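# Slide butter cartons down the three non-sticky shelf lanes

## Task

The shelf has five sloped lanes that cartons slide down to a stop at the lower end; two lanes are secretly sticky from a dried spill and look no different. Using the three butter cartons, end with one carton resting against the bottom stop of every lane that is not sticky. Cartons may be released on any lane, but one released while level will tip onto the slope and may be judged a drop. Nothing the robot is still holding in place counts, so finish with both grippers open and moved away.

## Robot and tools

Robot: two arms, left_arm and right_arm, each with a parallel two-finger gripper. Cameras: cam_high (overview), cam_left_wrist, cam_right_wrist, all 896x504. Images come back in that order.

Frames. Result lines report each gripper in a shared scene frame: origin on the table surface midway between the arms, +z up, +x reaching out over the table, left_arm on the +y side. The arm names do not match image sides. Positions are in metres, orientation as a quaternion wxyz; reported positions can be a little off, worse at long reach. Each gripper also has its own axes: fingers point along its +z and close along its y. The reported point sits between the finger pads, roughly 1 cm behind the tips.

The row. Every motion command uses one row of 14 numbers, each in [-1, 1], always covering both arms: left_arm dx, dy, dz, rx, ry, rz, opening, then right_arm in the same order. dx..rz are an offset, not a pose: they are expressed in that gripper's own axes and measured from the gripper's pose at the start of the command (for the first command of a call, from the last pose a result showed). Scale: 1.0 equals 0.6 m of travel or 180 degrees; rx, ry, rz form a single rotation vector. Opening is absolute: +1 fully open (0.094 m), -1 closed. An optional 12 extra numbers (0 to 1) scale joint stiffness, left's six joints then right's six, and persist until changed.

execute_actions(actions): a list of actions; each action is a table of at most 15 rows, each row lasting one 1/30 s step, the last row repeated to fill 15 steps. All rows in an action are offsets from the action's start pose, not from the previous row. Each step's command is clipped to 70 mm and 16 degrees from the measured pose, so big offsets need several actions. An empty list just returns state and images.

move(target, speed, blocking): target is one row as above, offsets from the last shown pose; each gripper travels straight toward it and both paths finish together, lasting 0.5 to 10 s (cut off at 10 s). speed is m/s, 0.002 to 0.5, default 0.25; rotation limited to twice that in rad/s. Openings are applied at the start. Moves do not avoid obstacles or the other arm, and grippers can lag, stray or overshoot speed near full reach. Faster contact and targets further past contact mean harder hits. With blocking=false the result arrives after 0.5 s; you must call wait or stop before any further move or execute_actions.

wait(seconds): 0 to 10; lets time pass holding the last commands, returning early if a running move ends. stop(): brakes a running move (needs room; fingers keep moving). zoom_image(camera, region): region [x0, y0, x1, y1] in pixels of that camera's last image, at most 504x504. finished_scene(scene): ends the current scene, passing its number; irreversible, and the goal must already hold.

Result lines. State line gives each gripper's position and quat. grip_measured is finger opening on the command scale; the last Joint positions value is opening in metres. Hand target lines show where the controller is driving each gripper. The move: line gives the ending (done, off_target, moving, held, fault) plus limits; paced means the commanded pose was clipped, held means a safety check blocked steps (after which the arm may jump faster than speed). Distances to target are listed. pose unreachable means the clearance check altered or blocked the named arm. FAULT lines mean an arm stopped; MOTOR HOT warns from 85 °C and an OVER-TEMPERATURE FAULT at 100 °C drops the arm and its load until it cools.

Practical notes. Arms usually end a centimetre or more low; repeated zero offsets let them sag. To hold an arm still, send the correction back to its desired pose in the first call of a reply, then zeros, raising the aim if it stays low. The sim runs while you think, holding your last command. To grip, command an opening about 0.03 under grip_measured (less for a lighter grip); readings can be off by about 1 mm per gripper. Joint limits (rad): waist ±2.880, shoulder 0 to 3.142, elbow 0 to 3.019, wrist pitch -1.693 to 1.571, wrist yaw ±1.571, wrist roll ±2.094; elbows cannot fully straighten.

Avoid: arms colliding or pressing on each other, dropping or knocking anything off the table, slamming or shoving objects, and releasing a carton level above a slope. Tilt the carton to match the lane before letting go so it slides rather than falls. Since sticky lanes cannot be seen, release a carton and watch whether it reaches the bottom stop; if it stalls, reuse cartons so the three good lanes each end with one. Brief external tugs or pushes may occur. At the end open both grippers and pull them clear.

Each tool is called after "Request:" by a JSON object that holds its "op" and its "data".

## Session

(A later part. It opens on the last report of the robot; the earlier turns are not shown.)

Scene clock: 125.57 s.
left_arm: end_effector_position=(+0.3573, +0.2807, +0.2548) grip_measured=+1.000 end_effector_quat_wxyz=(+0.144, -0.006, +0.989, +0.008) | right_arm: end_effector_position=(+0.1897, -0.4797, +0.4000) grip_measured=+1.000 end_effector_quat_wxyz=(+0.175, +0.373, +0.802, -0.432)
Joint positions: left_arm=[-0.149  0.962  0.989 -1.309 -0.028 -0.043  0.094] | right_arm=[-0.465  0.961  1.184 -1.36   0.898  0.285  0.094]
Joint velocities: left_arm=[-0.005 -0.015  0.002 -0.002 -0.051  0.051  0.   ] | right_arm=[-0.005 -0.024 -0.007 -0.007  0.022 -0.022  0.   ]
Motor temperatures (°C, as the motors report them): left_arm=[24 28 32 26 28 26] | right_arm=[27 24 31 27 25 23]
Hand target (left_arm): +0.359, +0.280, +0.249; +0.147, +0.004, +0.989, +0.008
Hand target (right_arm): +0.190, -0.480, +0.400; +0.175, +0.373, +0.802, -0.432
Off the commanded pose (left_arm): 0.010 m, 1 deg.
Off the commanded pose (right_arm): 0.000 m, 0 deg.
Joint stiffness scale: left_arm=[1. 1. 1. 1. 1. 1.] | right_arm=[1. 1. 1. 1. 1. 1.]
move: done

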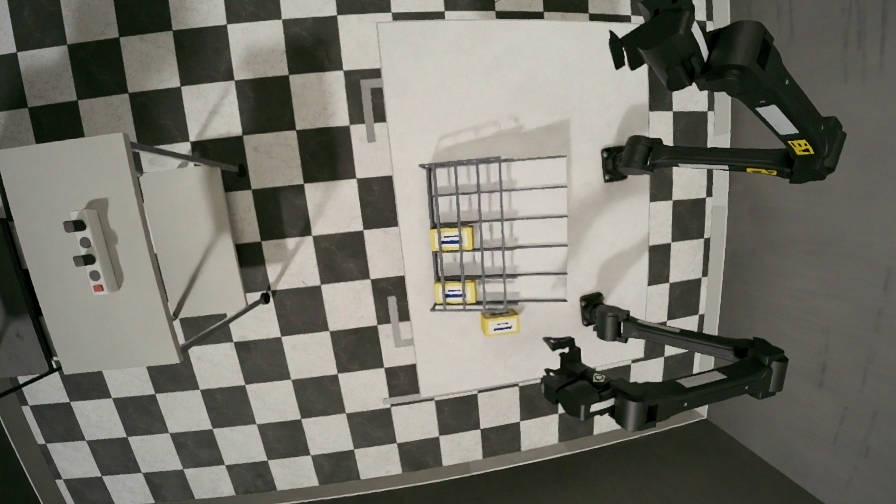

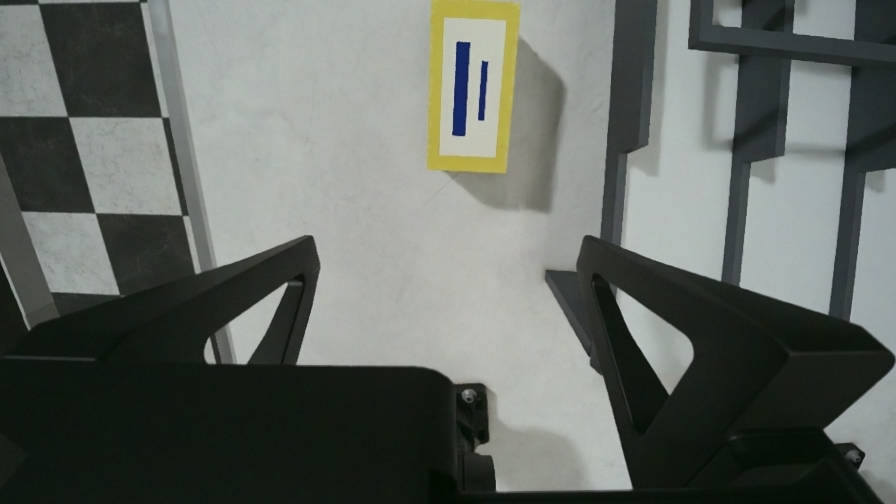

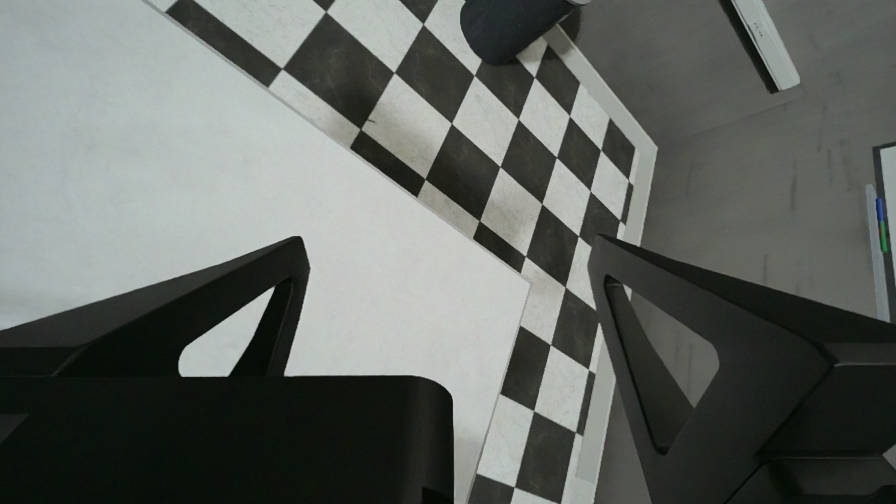

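Request:
{"op": "move", "data": {"target": [-0.02,-0.035,0.27,0,0,0.01,1,0,0,0,0,0,0,1], "speed": 0.2}}

Scene clock: 130.23 s.
left_arm: end_effector_position=(+0.4137, +0.2652, +0.1046) grip_measured=+1.000 end_effector_quat_wxyz=(+0.139, +0.012, +0.990, +0.011) | right_arm: end_effector_position=(+0.1897, -0.4797, +0.4000) grip_measured=+1.000 end_effector_quat_wxyz=(+0.175, +0.373, +0.802, -0.432)
Joint positions: left_arm=[-0.191  1.232  0.773 -0.834 -0.04  -0.046  0.094] | right_arm=[-0.465  0.961  1.184 -1.36   0.898  0.285  0.094]
Joint velocities: left_arm=[-0.024 -0.015  0.007  0.007  0.066 -0.022  0.   ] | right_arm=[-0.005  0.005 -0.022  0.002 -0.051  0.007  0.   ]
Motor temperatures (°C, as the motors report them): left_arm=[24 28 31 26 28 26] | right_arm=[27 24 31 27 25 23]
Hand target (left_arm): +0.414, +0.262, +0.101; +0.144, +0.009, +0.989, +0.010
Hand target (right_arm): +0.190, -0.480, +0.400; +0.175, +0.373, +0.802, -0.432
Off the commanded pose (left_arm): 0.004 m, 1 deg.
Off the commanded pose (right_arm): 0.000 m, 0 deg.
Joint stiffness scale: left_arm=[1. 1. 1. 1. 1. 1.] | right_arm=[1. 1. 1. 1. 1. 1.]
move: done

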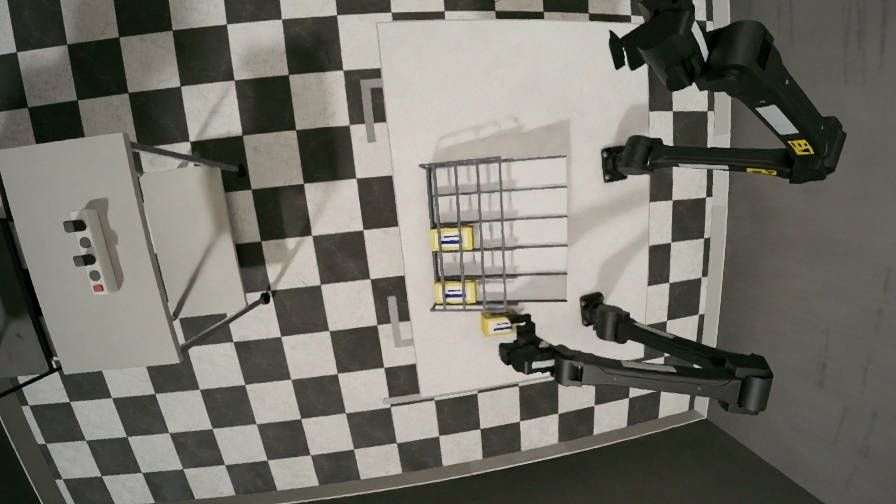

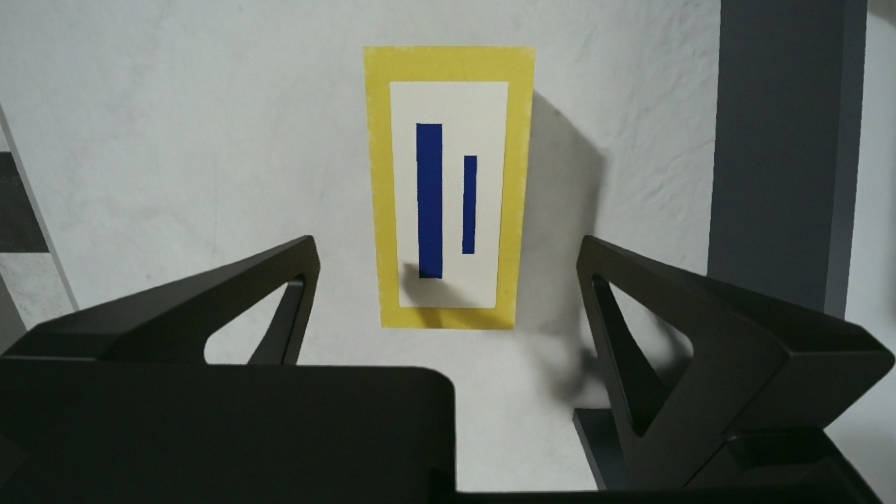

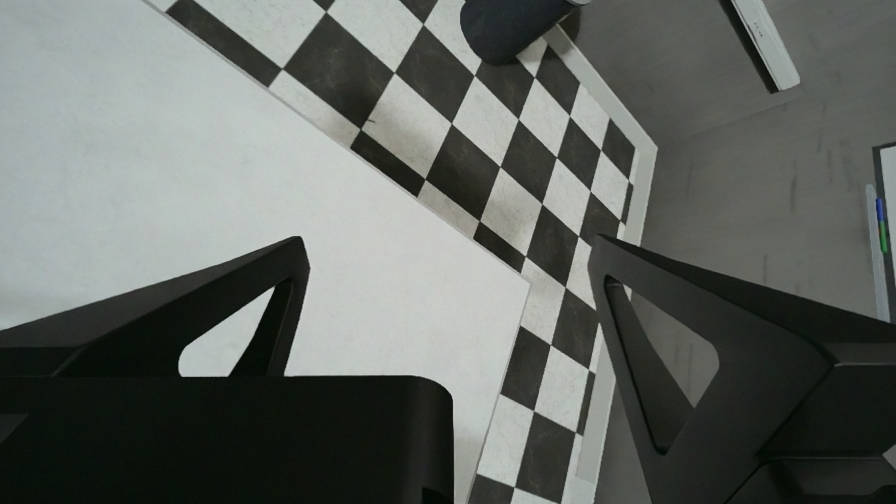

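Request:
{"op": "move", "data": {"target": [0.015,0,0.125,0,0,0,1,0,0,0,0,0,0,1], "speed": 0.1}}

Request:
{"op": "move", "data": {"target": [0,0,0,0,0,0,0.31,0,0,0,0,0,0,1]}}

Request:
{"op": "move", "data": {"target": [0.04,0,-0.45,0,0,0,0.31,0,0,0,0,0,0,1]}}

Scene clock: 133.83 s.
left_arm: end_effector_position=(+0.4265, +0.2643, +0.0362) grip_measured=+1.000 end_effector_quat_wxyz=(+0.140, +0.012, +0.990, +0.011) | right_arm: end_effector_position=(+0.1897, -0.4797, +0.4000) grip_measured=+1.000 end_effector_quat_wxyz=(+0.175, +0.373, +0.802, -0.432)
Joint positions: left_arm=[-0.191  1.389  0.7   -0.604 -0.04  -0.046  0.094] | right_arm=[-0.465  0.961  1.184 -1.36   0.898  0.285  0.094]
Joint velocities: left_arm=[-0.005 -0.015  0.002 -0.007  0.007  0.037  0.   ] | right_arm=[ 0.005 -0.005 -0.002  0.002  0.095  0.066  0.   ]
Motor temperatures (°C, as the motors report them): left_arm=[24 28 31 26 28 26] | right_arm=[27 24 31 27 25 23]
Hand target (left_arm): +0.425, +0.267, +0.030; +0.139, +0.013, +0.990, +0.011
Hand target (right_arm): +0.190, -0.480, +0.400; +0.175, +0.373, +0.802, -0.432
Off the commanded pose (left_arm): 0.007 m, 0 deg.
Off the commanded pose (right_arm): 0.000 m, 0 deg.
Joint stiffness scale: left_arm=[1. 1. 1. 1. 1. 1.] | right_arm=[1. 1. 1. 1. 1. 1.]
move: done

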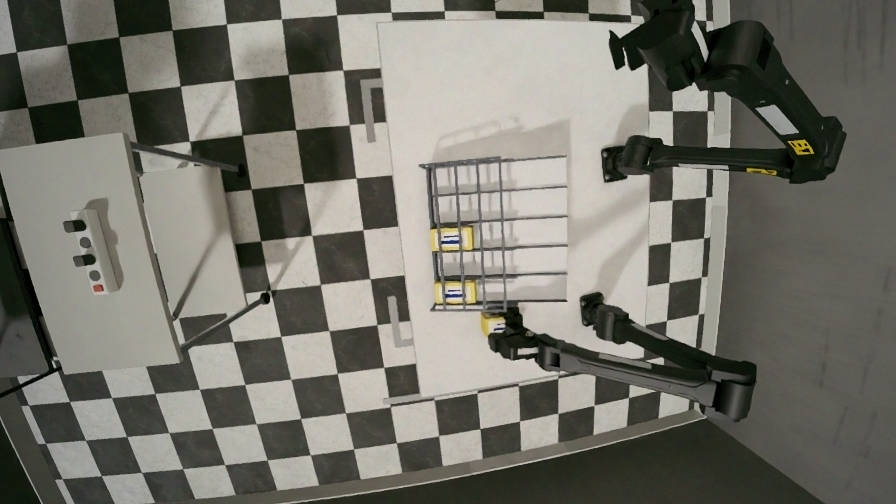

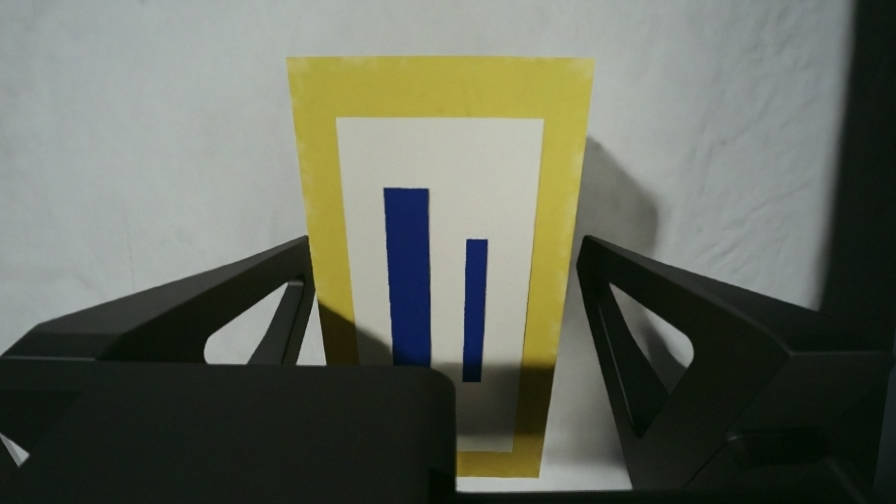

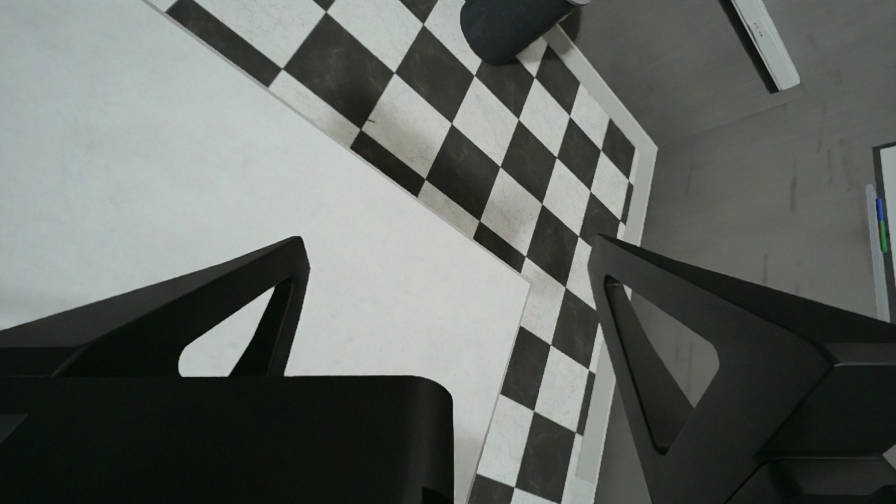

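Scene clock: 134.33 s.
left_arm: end_effector_position=(+0.4265, +0.2646, +0.0362) grip_measured=+0.337 end_effector_quat_wxyz=(+0.140, +0.012, +0.990, +0.012) | right_arm: end_effector_position=(+0.1897, -0.4797, +0.4000) grip_measured=+1.000 end_effector_quat_wxyz=(+0.175, +0.373, +0.802, -0.432)
Joint positions: left_arm=[-0.19   1.389  0.7   -0.604 -0.041 -0.046  0.063] | right_arm=[-0.465  0.961  1.184 -1.36   0.898  0.285  0.094]
Joint velocities: left_arm=[ 0.005 -0.005 -0.007  0.012 -0.037  0.066 -0.   ] | right_arm=[-0.005 -0.005  0.002 -0.007  0.022  0.007  0.   ]
Motor temperatures (°C, as the motors report them): left_arm=[24 28 31 26 28 26] | right_arm=[27 24 31 27 25 23]
Hand target (left_arm): +0.427, +0.264, +0.036; +0.140, +0.012, +0.990, +0.011
Hand target (right_arm): +0.190, -0.480, +0.400; +0.175, +0.373, +0.802, -0.432
Off the commanded pose (left_arm): 0.000 m, 0 deg.
Off the commanded pose (right_arm): 0.000 m, 0 deg.
Joint stiffness scale: left_arm=[1. 1. 1. 1. 1. 1.] | right_arm=[1. 1. 1. 1. 1. 1.]
move: done

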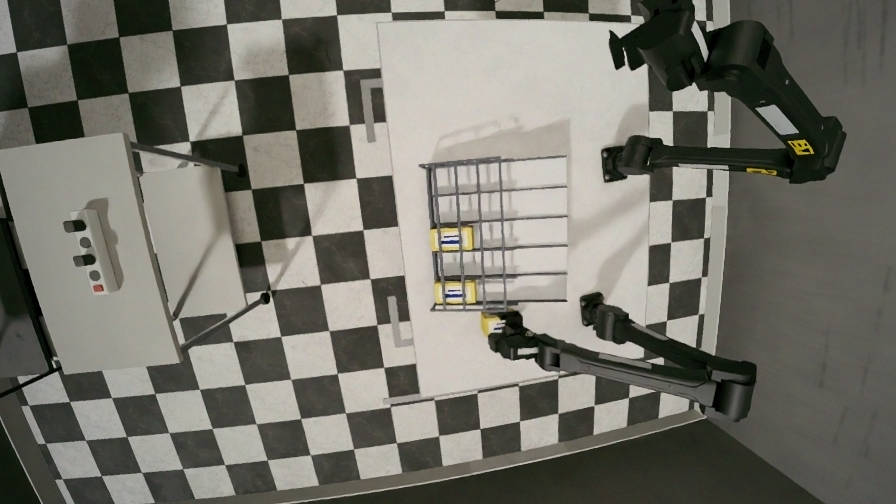

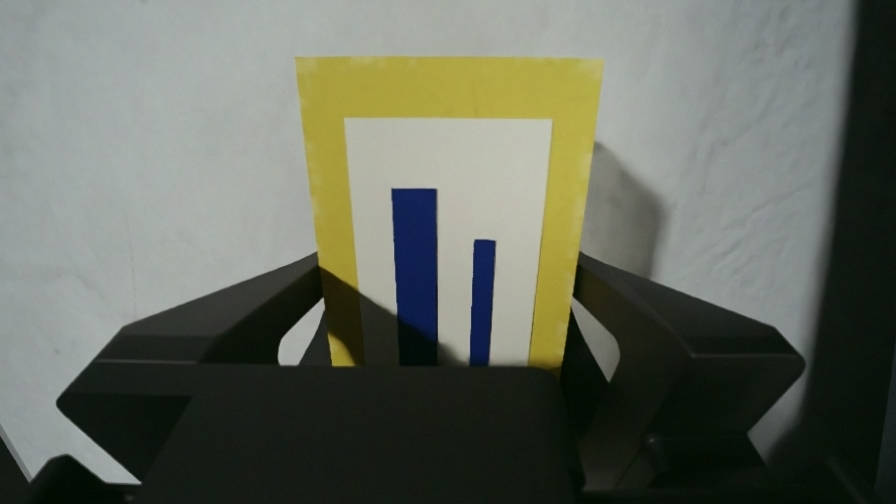

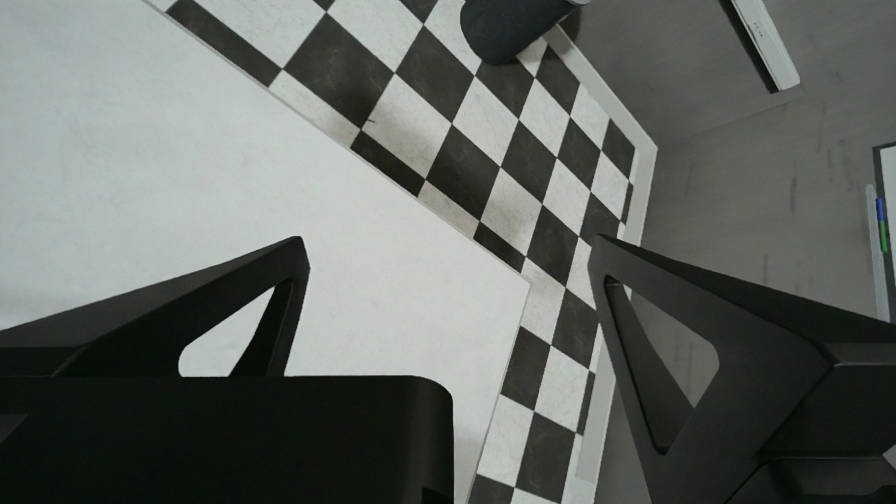

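Scene clock: 135.87 s.
left_arm: end_effector_position=(+0.3196, +0.2646, +0.2593) grip_measured=+0.337 end_effector_quat_wxyz=(+0.110, +0.016, +0.994, +0.014) | right_arm: end_effector_position=(+0.1897, -0.4797, +0.4000) grip_measured=+1.000 end_effector_quat_wxyz=(+0.175, +0.373, +0.802, -0.432)
Joint positions: left_arm=[-0.225  0.908  0.982 -1.429 -0.049 -0.073  0.063] | right_arm=[-0.465  0.961  1.184 -1.36   0.898  0.285  0.094]
Joint velocities: left_arm=[-0.005 -0.015 -0.002 -0.032  0.051 -0.037  0.001] | right_arm=[-0.015 -0.015  0.002 -0.012 -0.037  0.051  0.   ]
Motor temperatures (°C, as the motors report them): left_arm=[24 28 32 26 28 26] | right_arm=[27 24 31 27 25 23]
Hand target (left_arm): +0.329, +0.261, +0.291; +0.140, +0.012, +0.990, +0.011
Hand target (right_arm): +0.190, -0.480, +0.400; +0.175, +0.373, +0.802, -0.432
Off the commanded pose (left_arm): 0.031 m, 4 deg.
Off the commanded pose (right_arm): 0.000 m, 0 deg.
Joint stiffness scale: left_arm=[1. 1. 1. 1. 1. 1.] | right_arm=[1. 1. 1. 1. 1. 1.]
move: off_target (left_arm)

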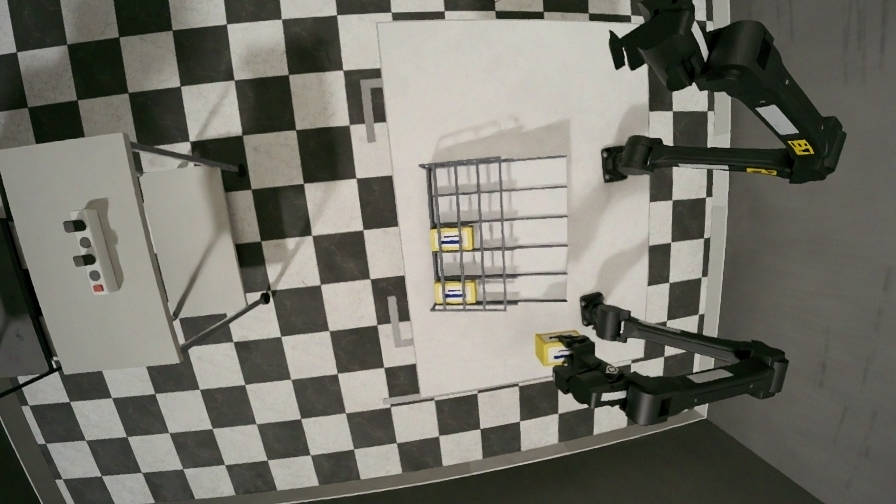

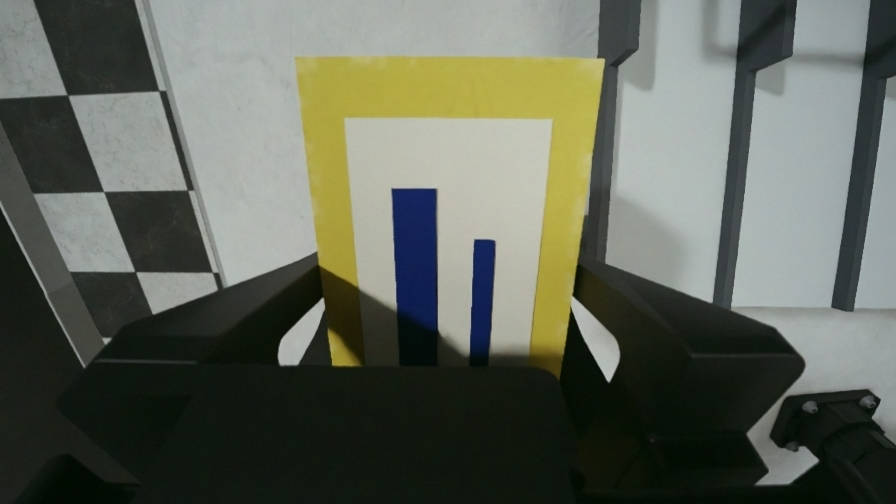

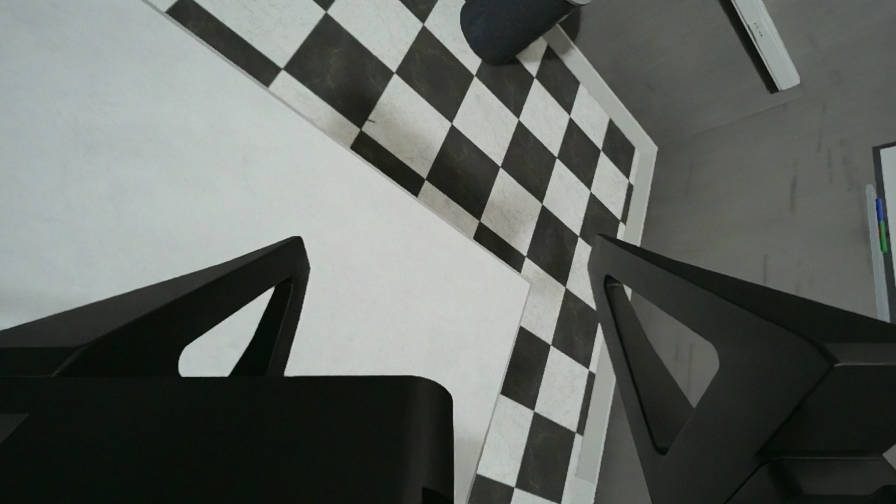

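Request:
{"op": "move", "data": {"target": [-0.02,-0.685,-0.06,0,0.07,-0.01,0.30,0,0,0,0,0,0,1], "speed": 0.25}}

Scene clock: 140.17 s.
left_arm: end_effector_position=(+0.3032, -0.1411, +0.2465) grip_measured=+0.337 end_effector_quat_wxyz=(-0.018, +0.009, +0.999, +0.040) | right_arm: end_effector_position=(+0.1897, -0.4797, +0.4000) grip_measured=+1.000 end_effector_quat_wxyz=(+0.175, +0.373, +0.802, -0.432)
Joint positions: left_arm=[-1.145  1.704  1.69  -1.643 -0.012 -1.013  0.063] | right_arm=[-0.465  0.961  1.184 -1.36   0.898  0.285  0.094]
Joint velocities: left_arm=[-0.005 -0.005 -0.002 -0.007  0.007 -0.037 -0.001] | right_arm=[ 0.005 -0.005 -0.007 -0.012  0.022 -0.051  0.   ]
Motor temperatures (°C, as the motors report them): left_arm=[24 28 33 26 28 26] | right_arm=[27 24 31 27 25 23]
Hand target (left_arm): +0.309, -0.150, +0.281; +0.001, -0.000, +1.000, +0.010
Hand target (right_arm): +0.190, -0.480, +0.400; +0.175, +0.373, +0.802, -0.432
Off the commanded pose (left_arm): 0.039 m, 4 deg.
Off the commanded pose (right_arm): 0.000 m, 0 deg.
Joint stiffness scale: left_arm=[1. 1. 1. 1. 1. 1.] | right_arm=[1. 1. 1. 1. 1. 1.]
move: off_target (left_arm)

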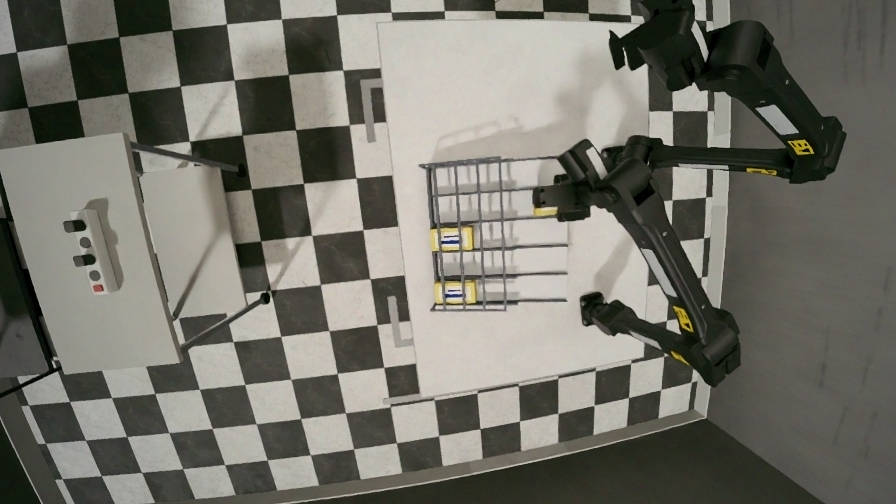

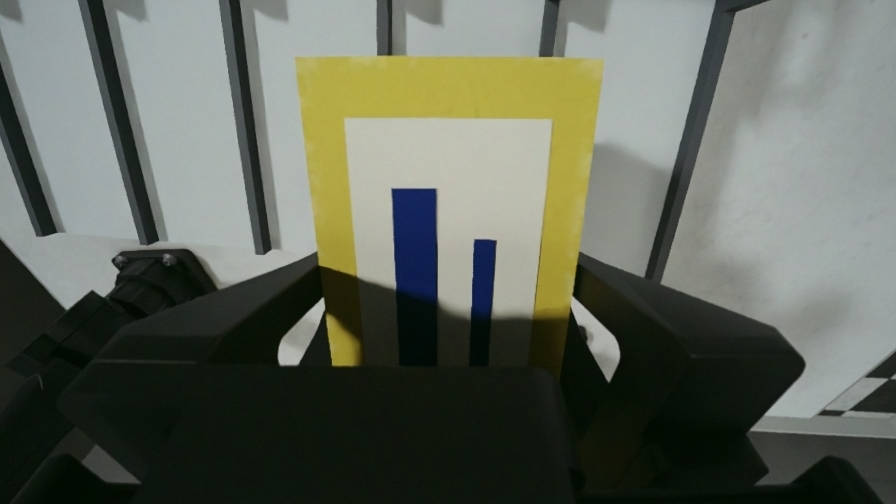

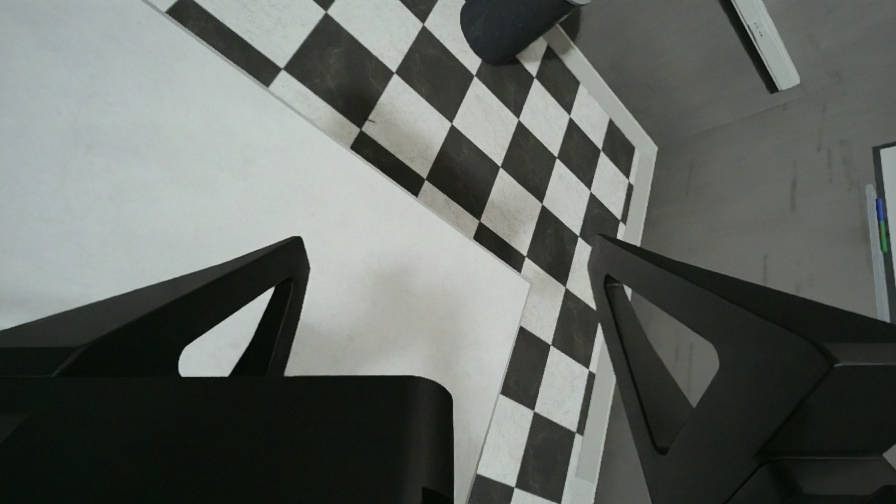

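Request:
{"op": "move", "data": {"target": [-0.01,-0.006,0.09,0.026,-0.005,-0.005,0.30,0,0,0,0,0,0,1], "speed": 0.08}}

Scene clock: 142.90 s.
left_arm: end_effector_position=(+0.3014, -0.1400, +0.1750) grip_measured=+0.337 end_effector_quat_wxyz=(-0.022, +0.004, +0.999, +0.022) | right_arm: end_effector_position=(+0.1897, -0.4797, +0.4000) grip_measured=+1.000 end_effector_quat_wxyz=(+0.175, +0.373, +0.802, -0.432)
Joint positions: left_arm=[-1.138  1.703  1.502 -1.43   0.014 -1.016  0.063] | right_arm=[-0.465  0.961  1.184 -1.36   0.898  0.285  0.094]
Joint velocities: left_arm=[-0.005 -0.034 -0.012 -0.012  0.037 -0.051 -0.001] | right_arm=[-0.005  0.005  0.002 -0.007 -0.022  0.051  0.   ]
Motor temperatures (°C, as the motors report them): left_arm=[24 28 34 26 28 26] | right_arm=[27 24 31 27 25 23]
Hand target (left_arm): +0.307, -0.140, +0.192; -0.010, +0.000, +1.000, -0.000
Hand target (right_arm): +0.190, -0.480, +0.400; +0.175, +0.373, +0.802, -0.432
Off the commanded pose (left_arm): 0.018 m, 3 deg.
Off the commanded pose (right_arm): 0.000 m, 0 deg.
Joint stiffness scale: left_arm=[1. 1. 1. 1. 1. 1.] | right_arm=[1. 1. 1. 1. 1. 1.]
move: off_target (left_arm)

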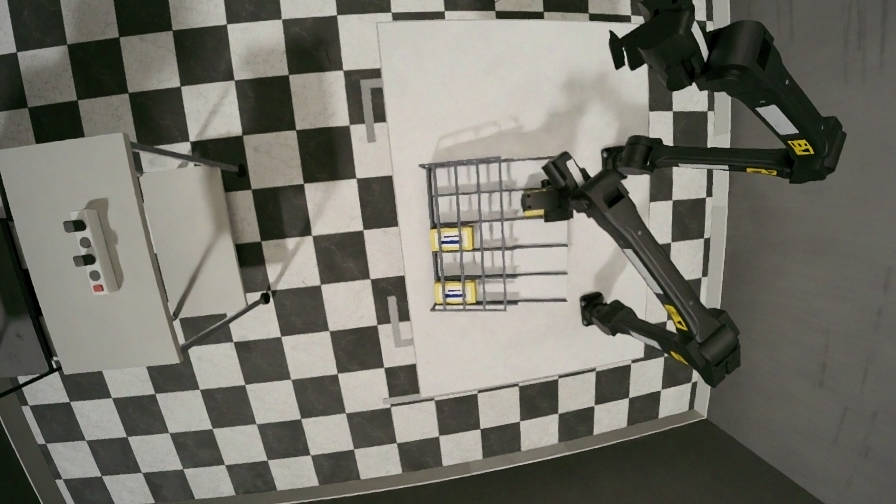

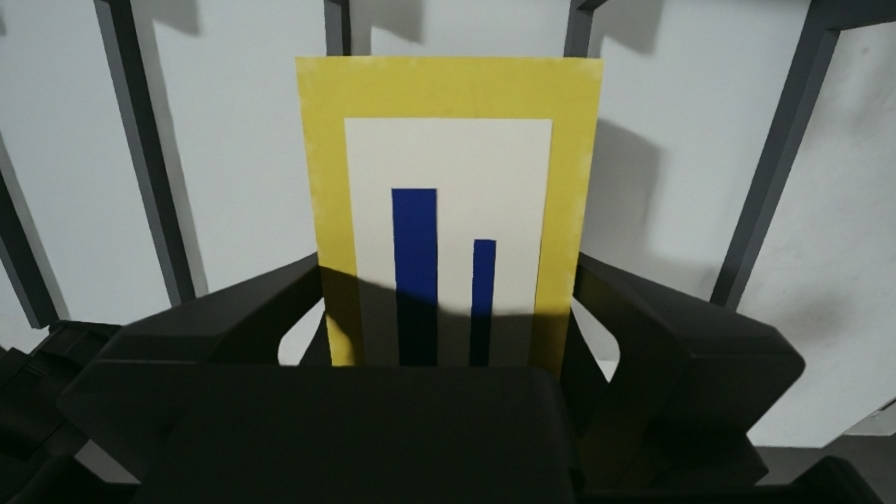

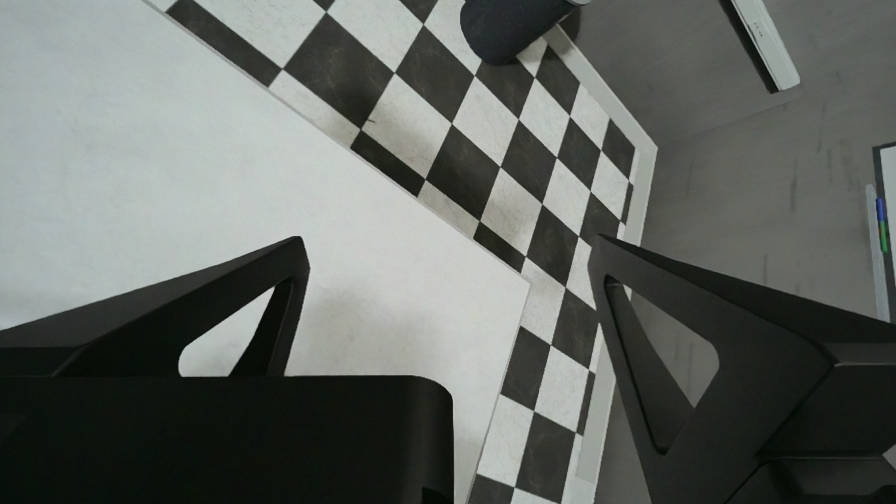

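Request:
{"op": "move", "data": {"target": [0,0,0.028,0.012,0,0,0.30,0,0,0,0,0,0,1], "speed": 0.03}}

Request:
{"op": "move", "data": {"target": [0,0,0,0,0,0,0.7,0,0,0,0,0,0,1]}}

Request:
{"op": "wait", "data": {"seconds": 1}}

Scene clock: 147.17 s.
left_arm: end_effector_position=(+0.2986, -0.1371, +0.1672) grip_measured=+0.337 end_effector_quat_wxyz=(-0.020, +0.003, +1.000, +0.011) | right_arm: end_effector_position=(+0.1897, -0.4797, +0.4000) grip_measured=+1.000 end_effector_quat_wxyz=(+0.175, +0.373, +0.802, -0.432)
Joint positions: left_arm=[-1.137  1.684  1.456 -1.382  0.022 -1.016  0.063] | right_arm=[-0.465  0.961  1.184 -1.36   0.898  0.285  0.094]
Joint velocities: left_arm=[-0.005 -0.015 -0.022  0.002 -0.022  0.007 -0.001] | right_arm=[ 0.005 -0.005 -0.012 -0.002 -0.022 -0.037  0.   ]
Motor temperatures (°C, as the motors report them): left_arm=[24 29 33 26 28 26] | right_arm=[27 24 31 27 25 23]
Hand target (left_arm): +0.300, -0.139, +0.158; -0.022, +0.003, +1.000, +0.004
Hand target (right_arm): +0.190, -0.480, +0.400; +0.175, +0.373, +0.802, -0.432
Off the commanded pose (left_arm): 0.009 m, 1 deg.
Off the commanded pose (right_arm): 0.000 m, 0 deg.
Joint stiffness scale: left_arm=[1. 1. 1. 1. 1. 1.] | right_arm=[1. 1. 1. 1. 1. 1.]
move: done

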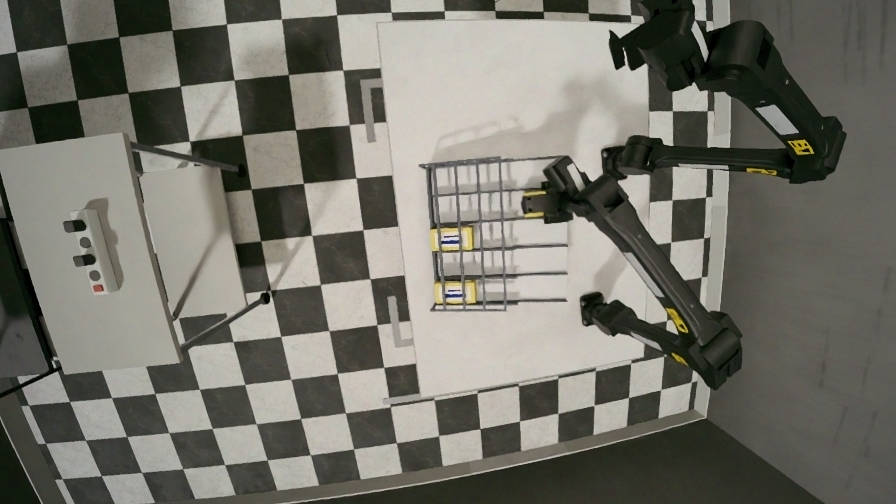

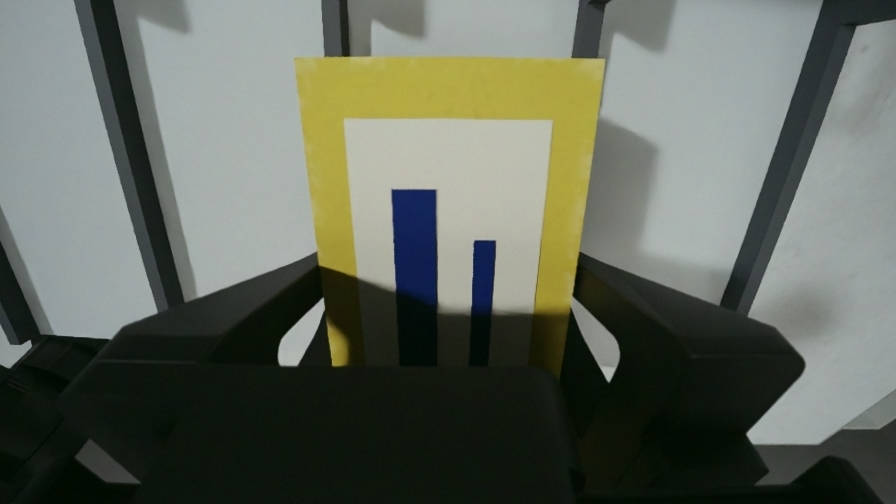

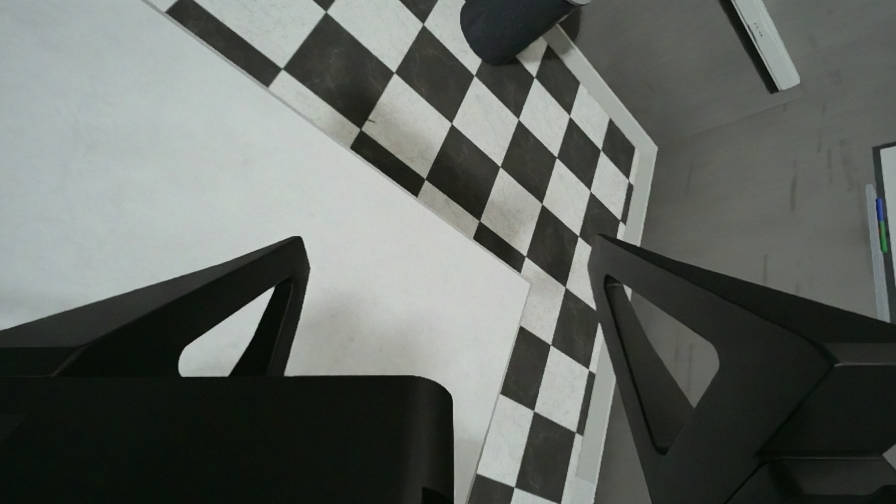

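Scene clock: 147.67 s.
left_arm: end_effector_position=(+0.2986, -0.1370, +0.1674) grip_measured=+0.697 end_effector_quat_wxyz=(-0.020, +0.003, +1.000, +0.011) | right_arm: end_effector_position=(+0.1897, -0.4797, +0.4000) grip_measured=+1.000 end_effector_quat_wxyz=(+0.175, +0.373, +0.802, -0.432)
Joint positions: left_arm=[-1.137  1.683  1.456 -1.382  0.022 -1.016  0.08 ] | right_arm=[-0.465  0.961  1.184 -1.36   0.898  0.285  0.094]
Joint velocities: left_arm=[ 0.005  0.005  0.002  0.007  0.022 -0.022  0.   ] | right_arm=[-0.005 -0.005 -0.012 -0.007  0.037  0.066  0.   ]
Motor temperatures (°C, as the motors report them): left_arm=[24 29 33 26 28 26] | right_arm=[27 24 31 27 25 23]
Hand target (left_arm): +0.299, -0.137, +0.167; -0.020, +0.003, +1.000, +0.011
Hand target (right_arm): +0.190, -0.480, +0.400; +0.175, +0.373, +0.802, -0.432
Off the commanded pose (left_arm): 0.000 m, 0 deg.
Off the commanded pose (right_arm): 0.000 m, 0 deg.
Joint stiffness scale: left_arm=[1. 1. 1. 1. 1. 1.] | right_arm=[1. 1. 1. 1. 1. 1.]
move: done

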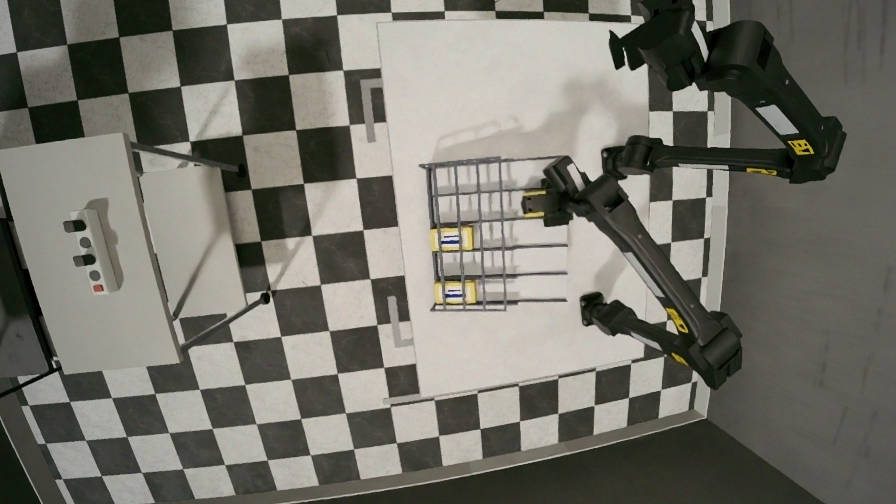

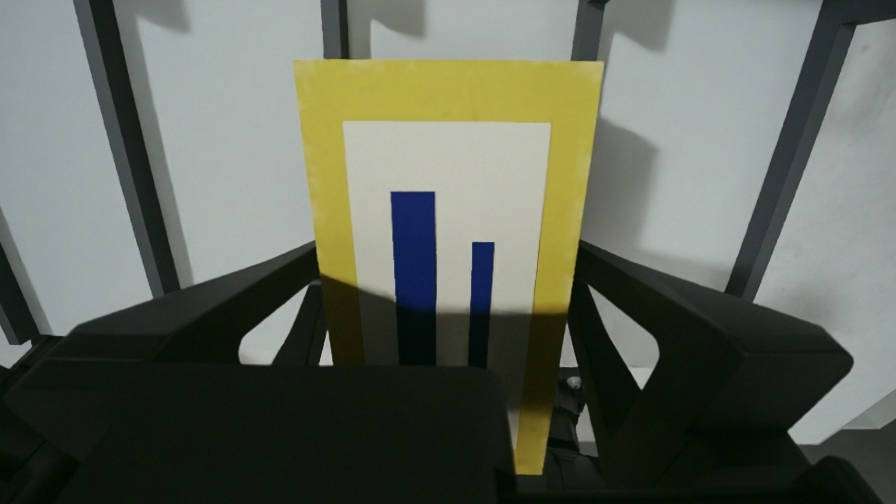

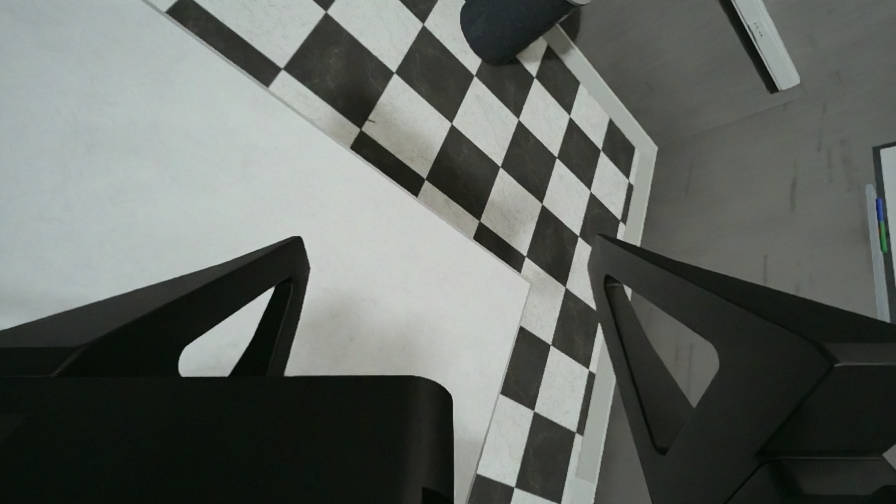

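Scene clock: 148.67 s.
left_arm: end_effector_position=(+0.2986, -0.1370, +0.1674) grip_measured=+0.697 end_effector_quat_wxyz=(-0.020, +0.003, +1.000, +0.011) | right_arm: end_effector_position=(+0.1897, -0.4797, +0.4000) grip_measured=+1.000 end_effector_quat_wxyz=(+0.175, +0.373, +0.802, -0.432)
Joint positions: left_arm=[-1.137  1.683  1.456 -1.382  0.022 -1.016  0.08 ] | right_arm=[-0.465  0.961  1.184 -1.36   0.898  0.285  0.094]
Joint velocities: left_arm=[ 0.005 -0.005  0.007  0.007 -0.022 -0.007 -0.   ] | right_arm=[-0.005 -0.005 -0.007  0.002  0.022  0.037  0.   ]
Motor temperatures (°C, as the motors report them): left_arm=[24 29 33 26 28 26] | right_arm=[27 24 31 27 25 23]
Hand target (left_arm): +0.299, -0.137, +0.167; -0.020, +0.003, +1.000, +0.011
Hand target (right_arm): +0.190, -0.480, +0.400; +0.175, +0.373, +0.802, -0.432
Off the commanded pose (left_arm): 0.000 m, 0 deg.
Off the commanded pose (right_arm): 0.000 m, 0 deg.
Joint stiffness scale: left_arm=[1. 1. 1. 1. 1. 1.] | right_arm=[1. 1. 1. 1. 1. 1.]
wait: 1.00 s; at rest by 0.17 s

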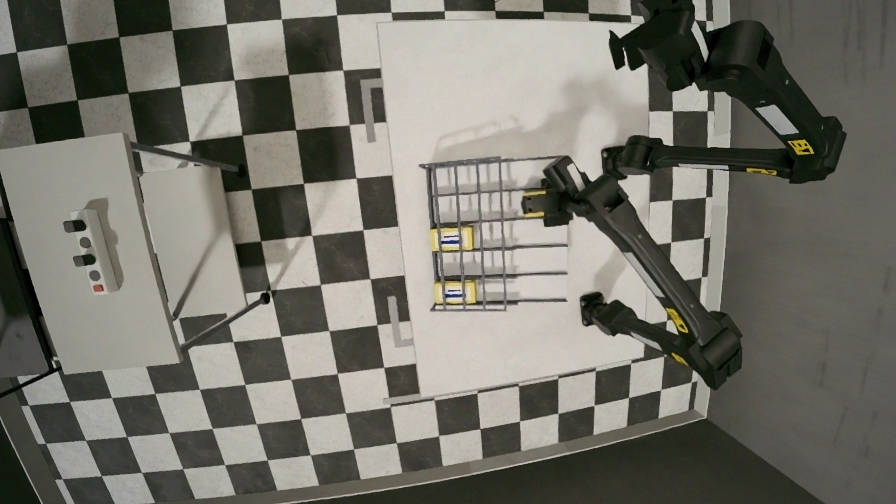

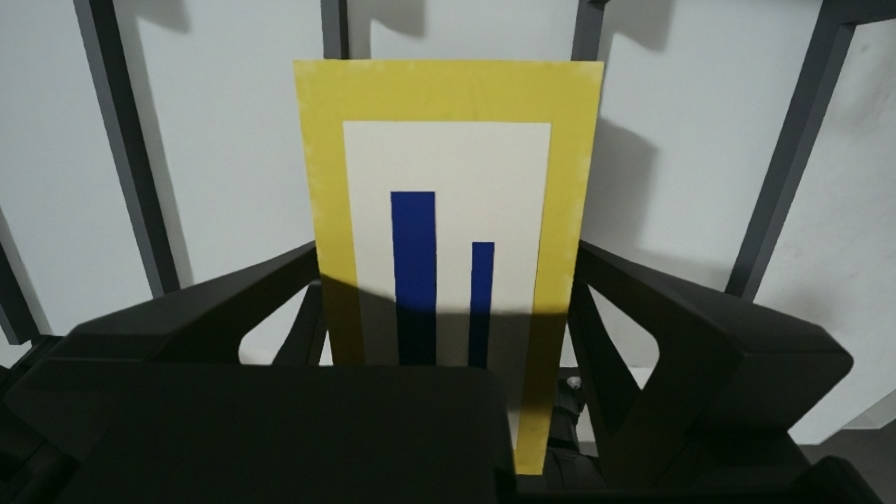

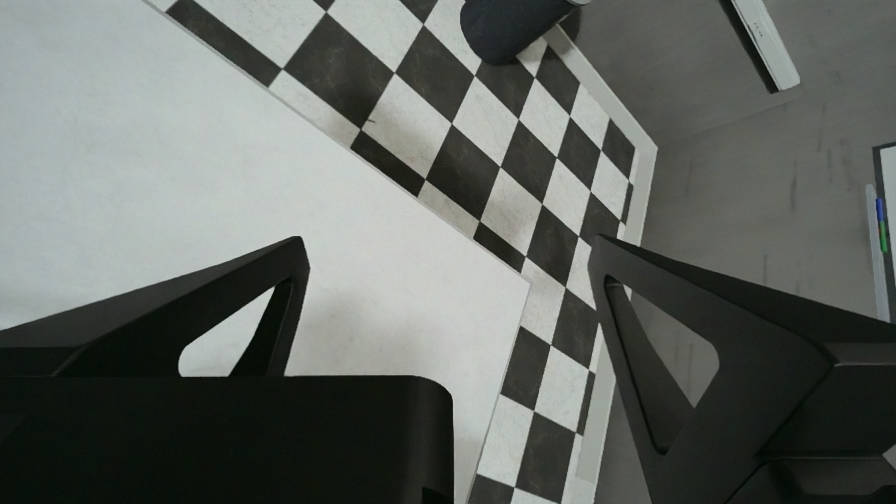

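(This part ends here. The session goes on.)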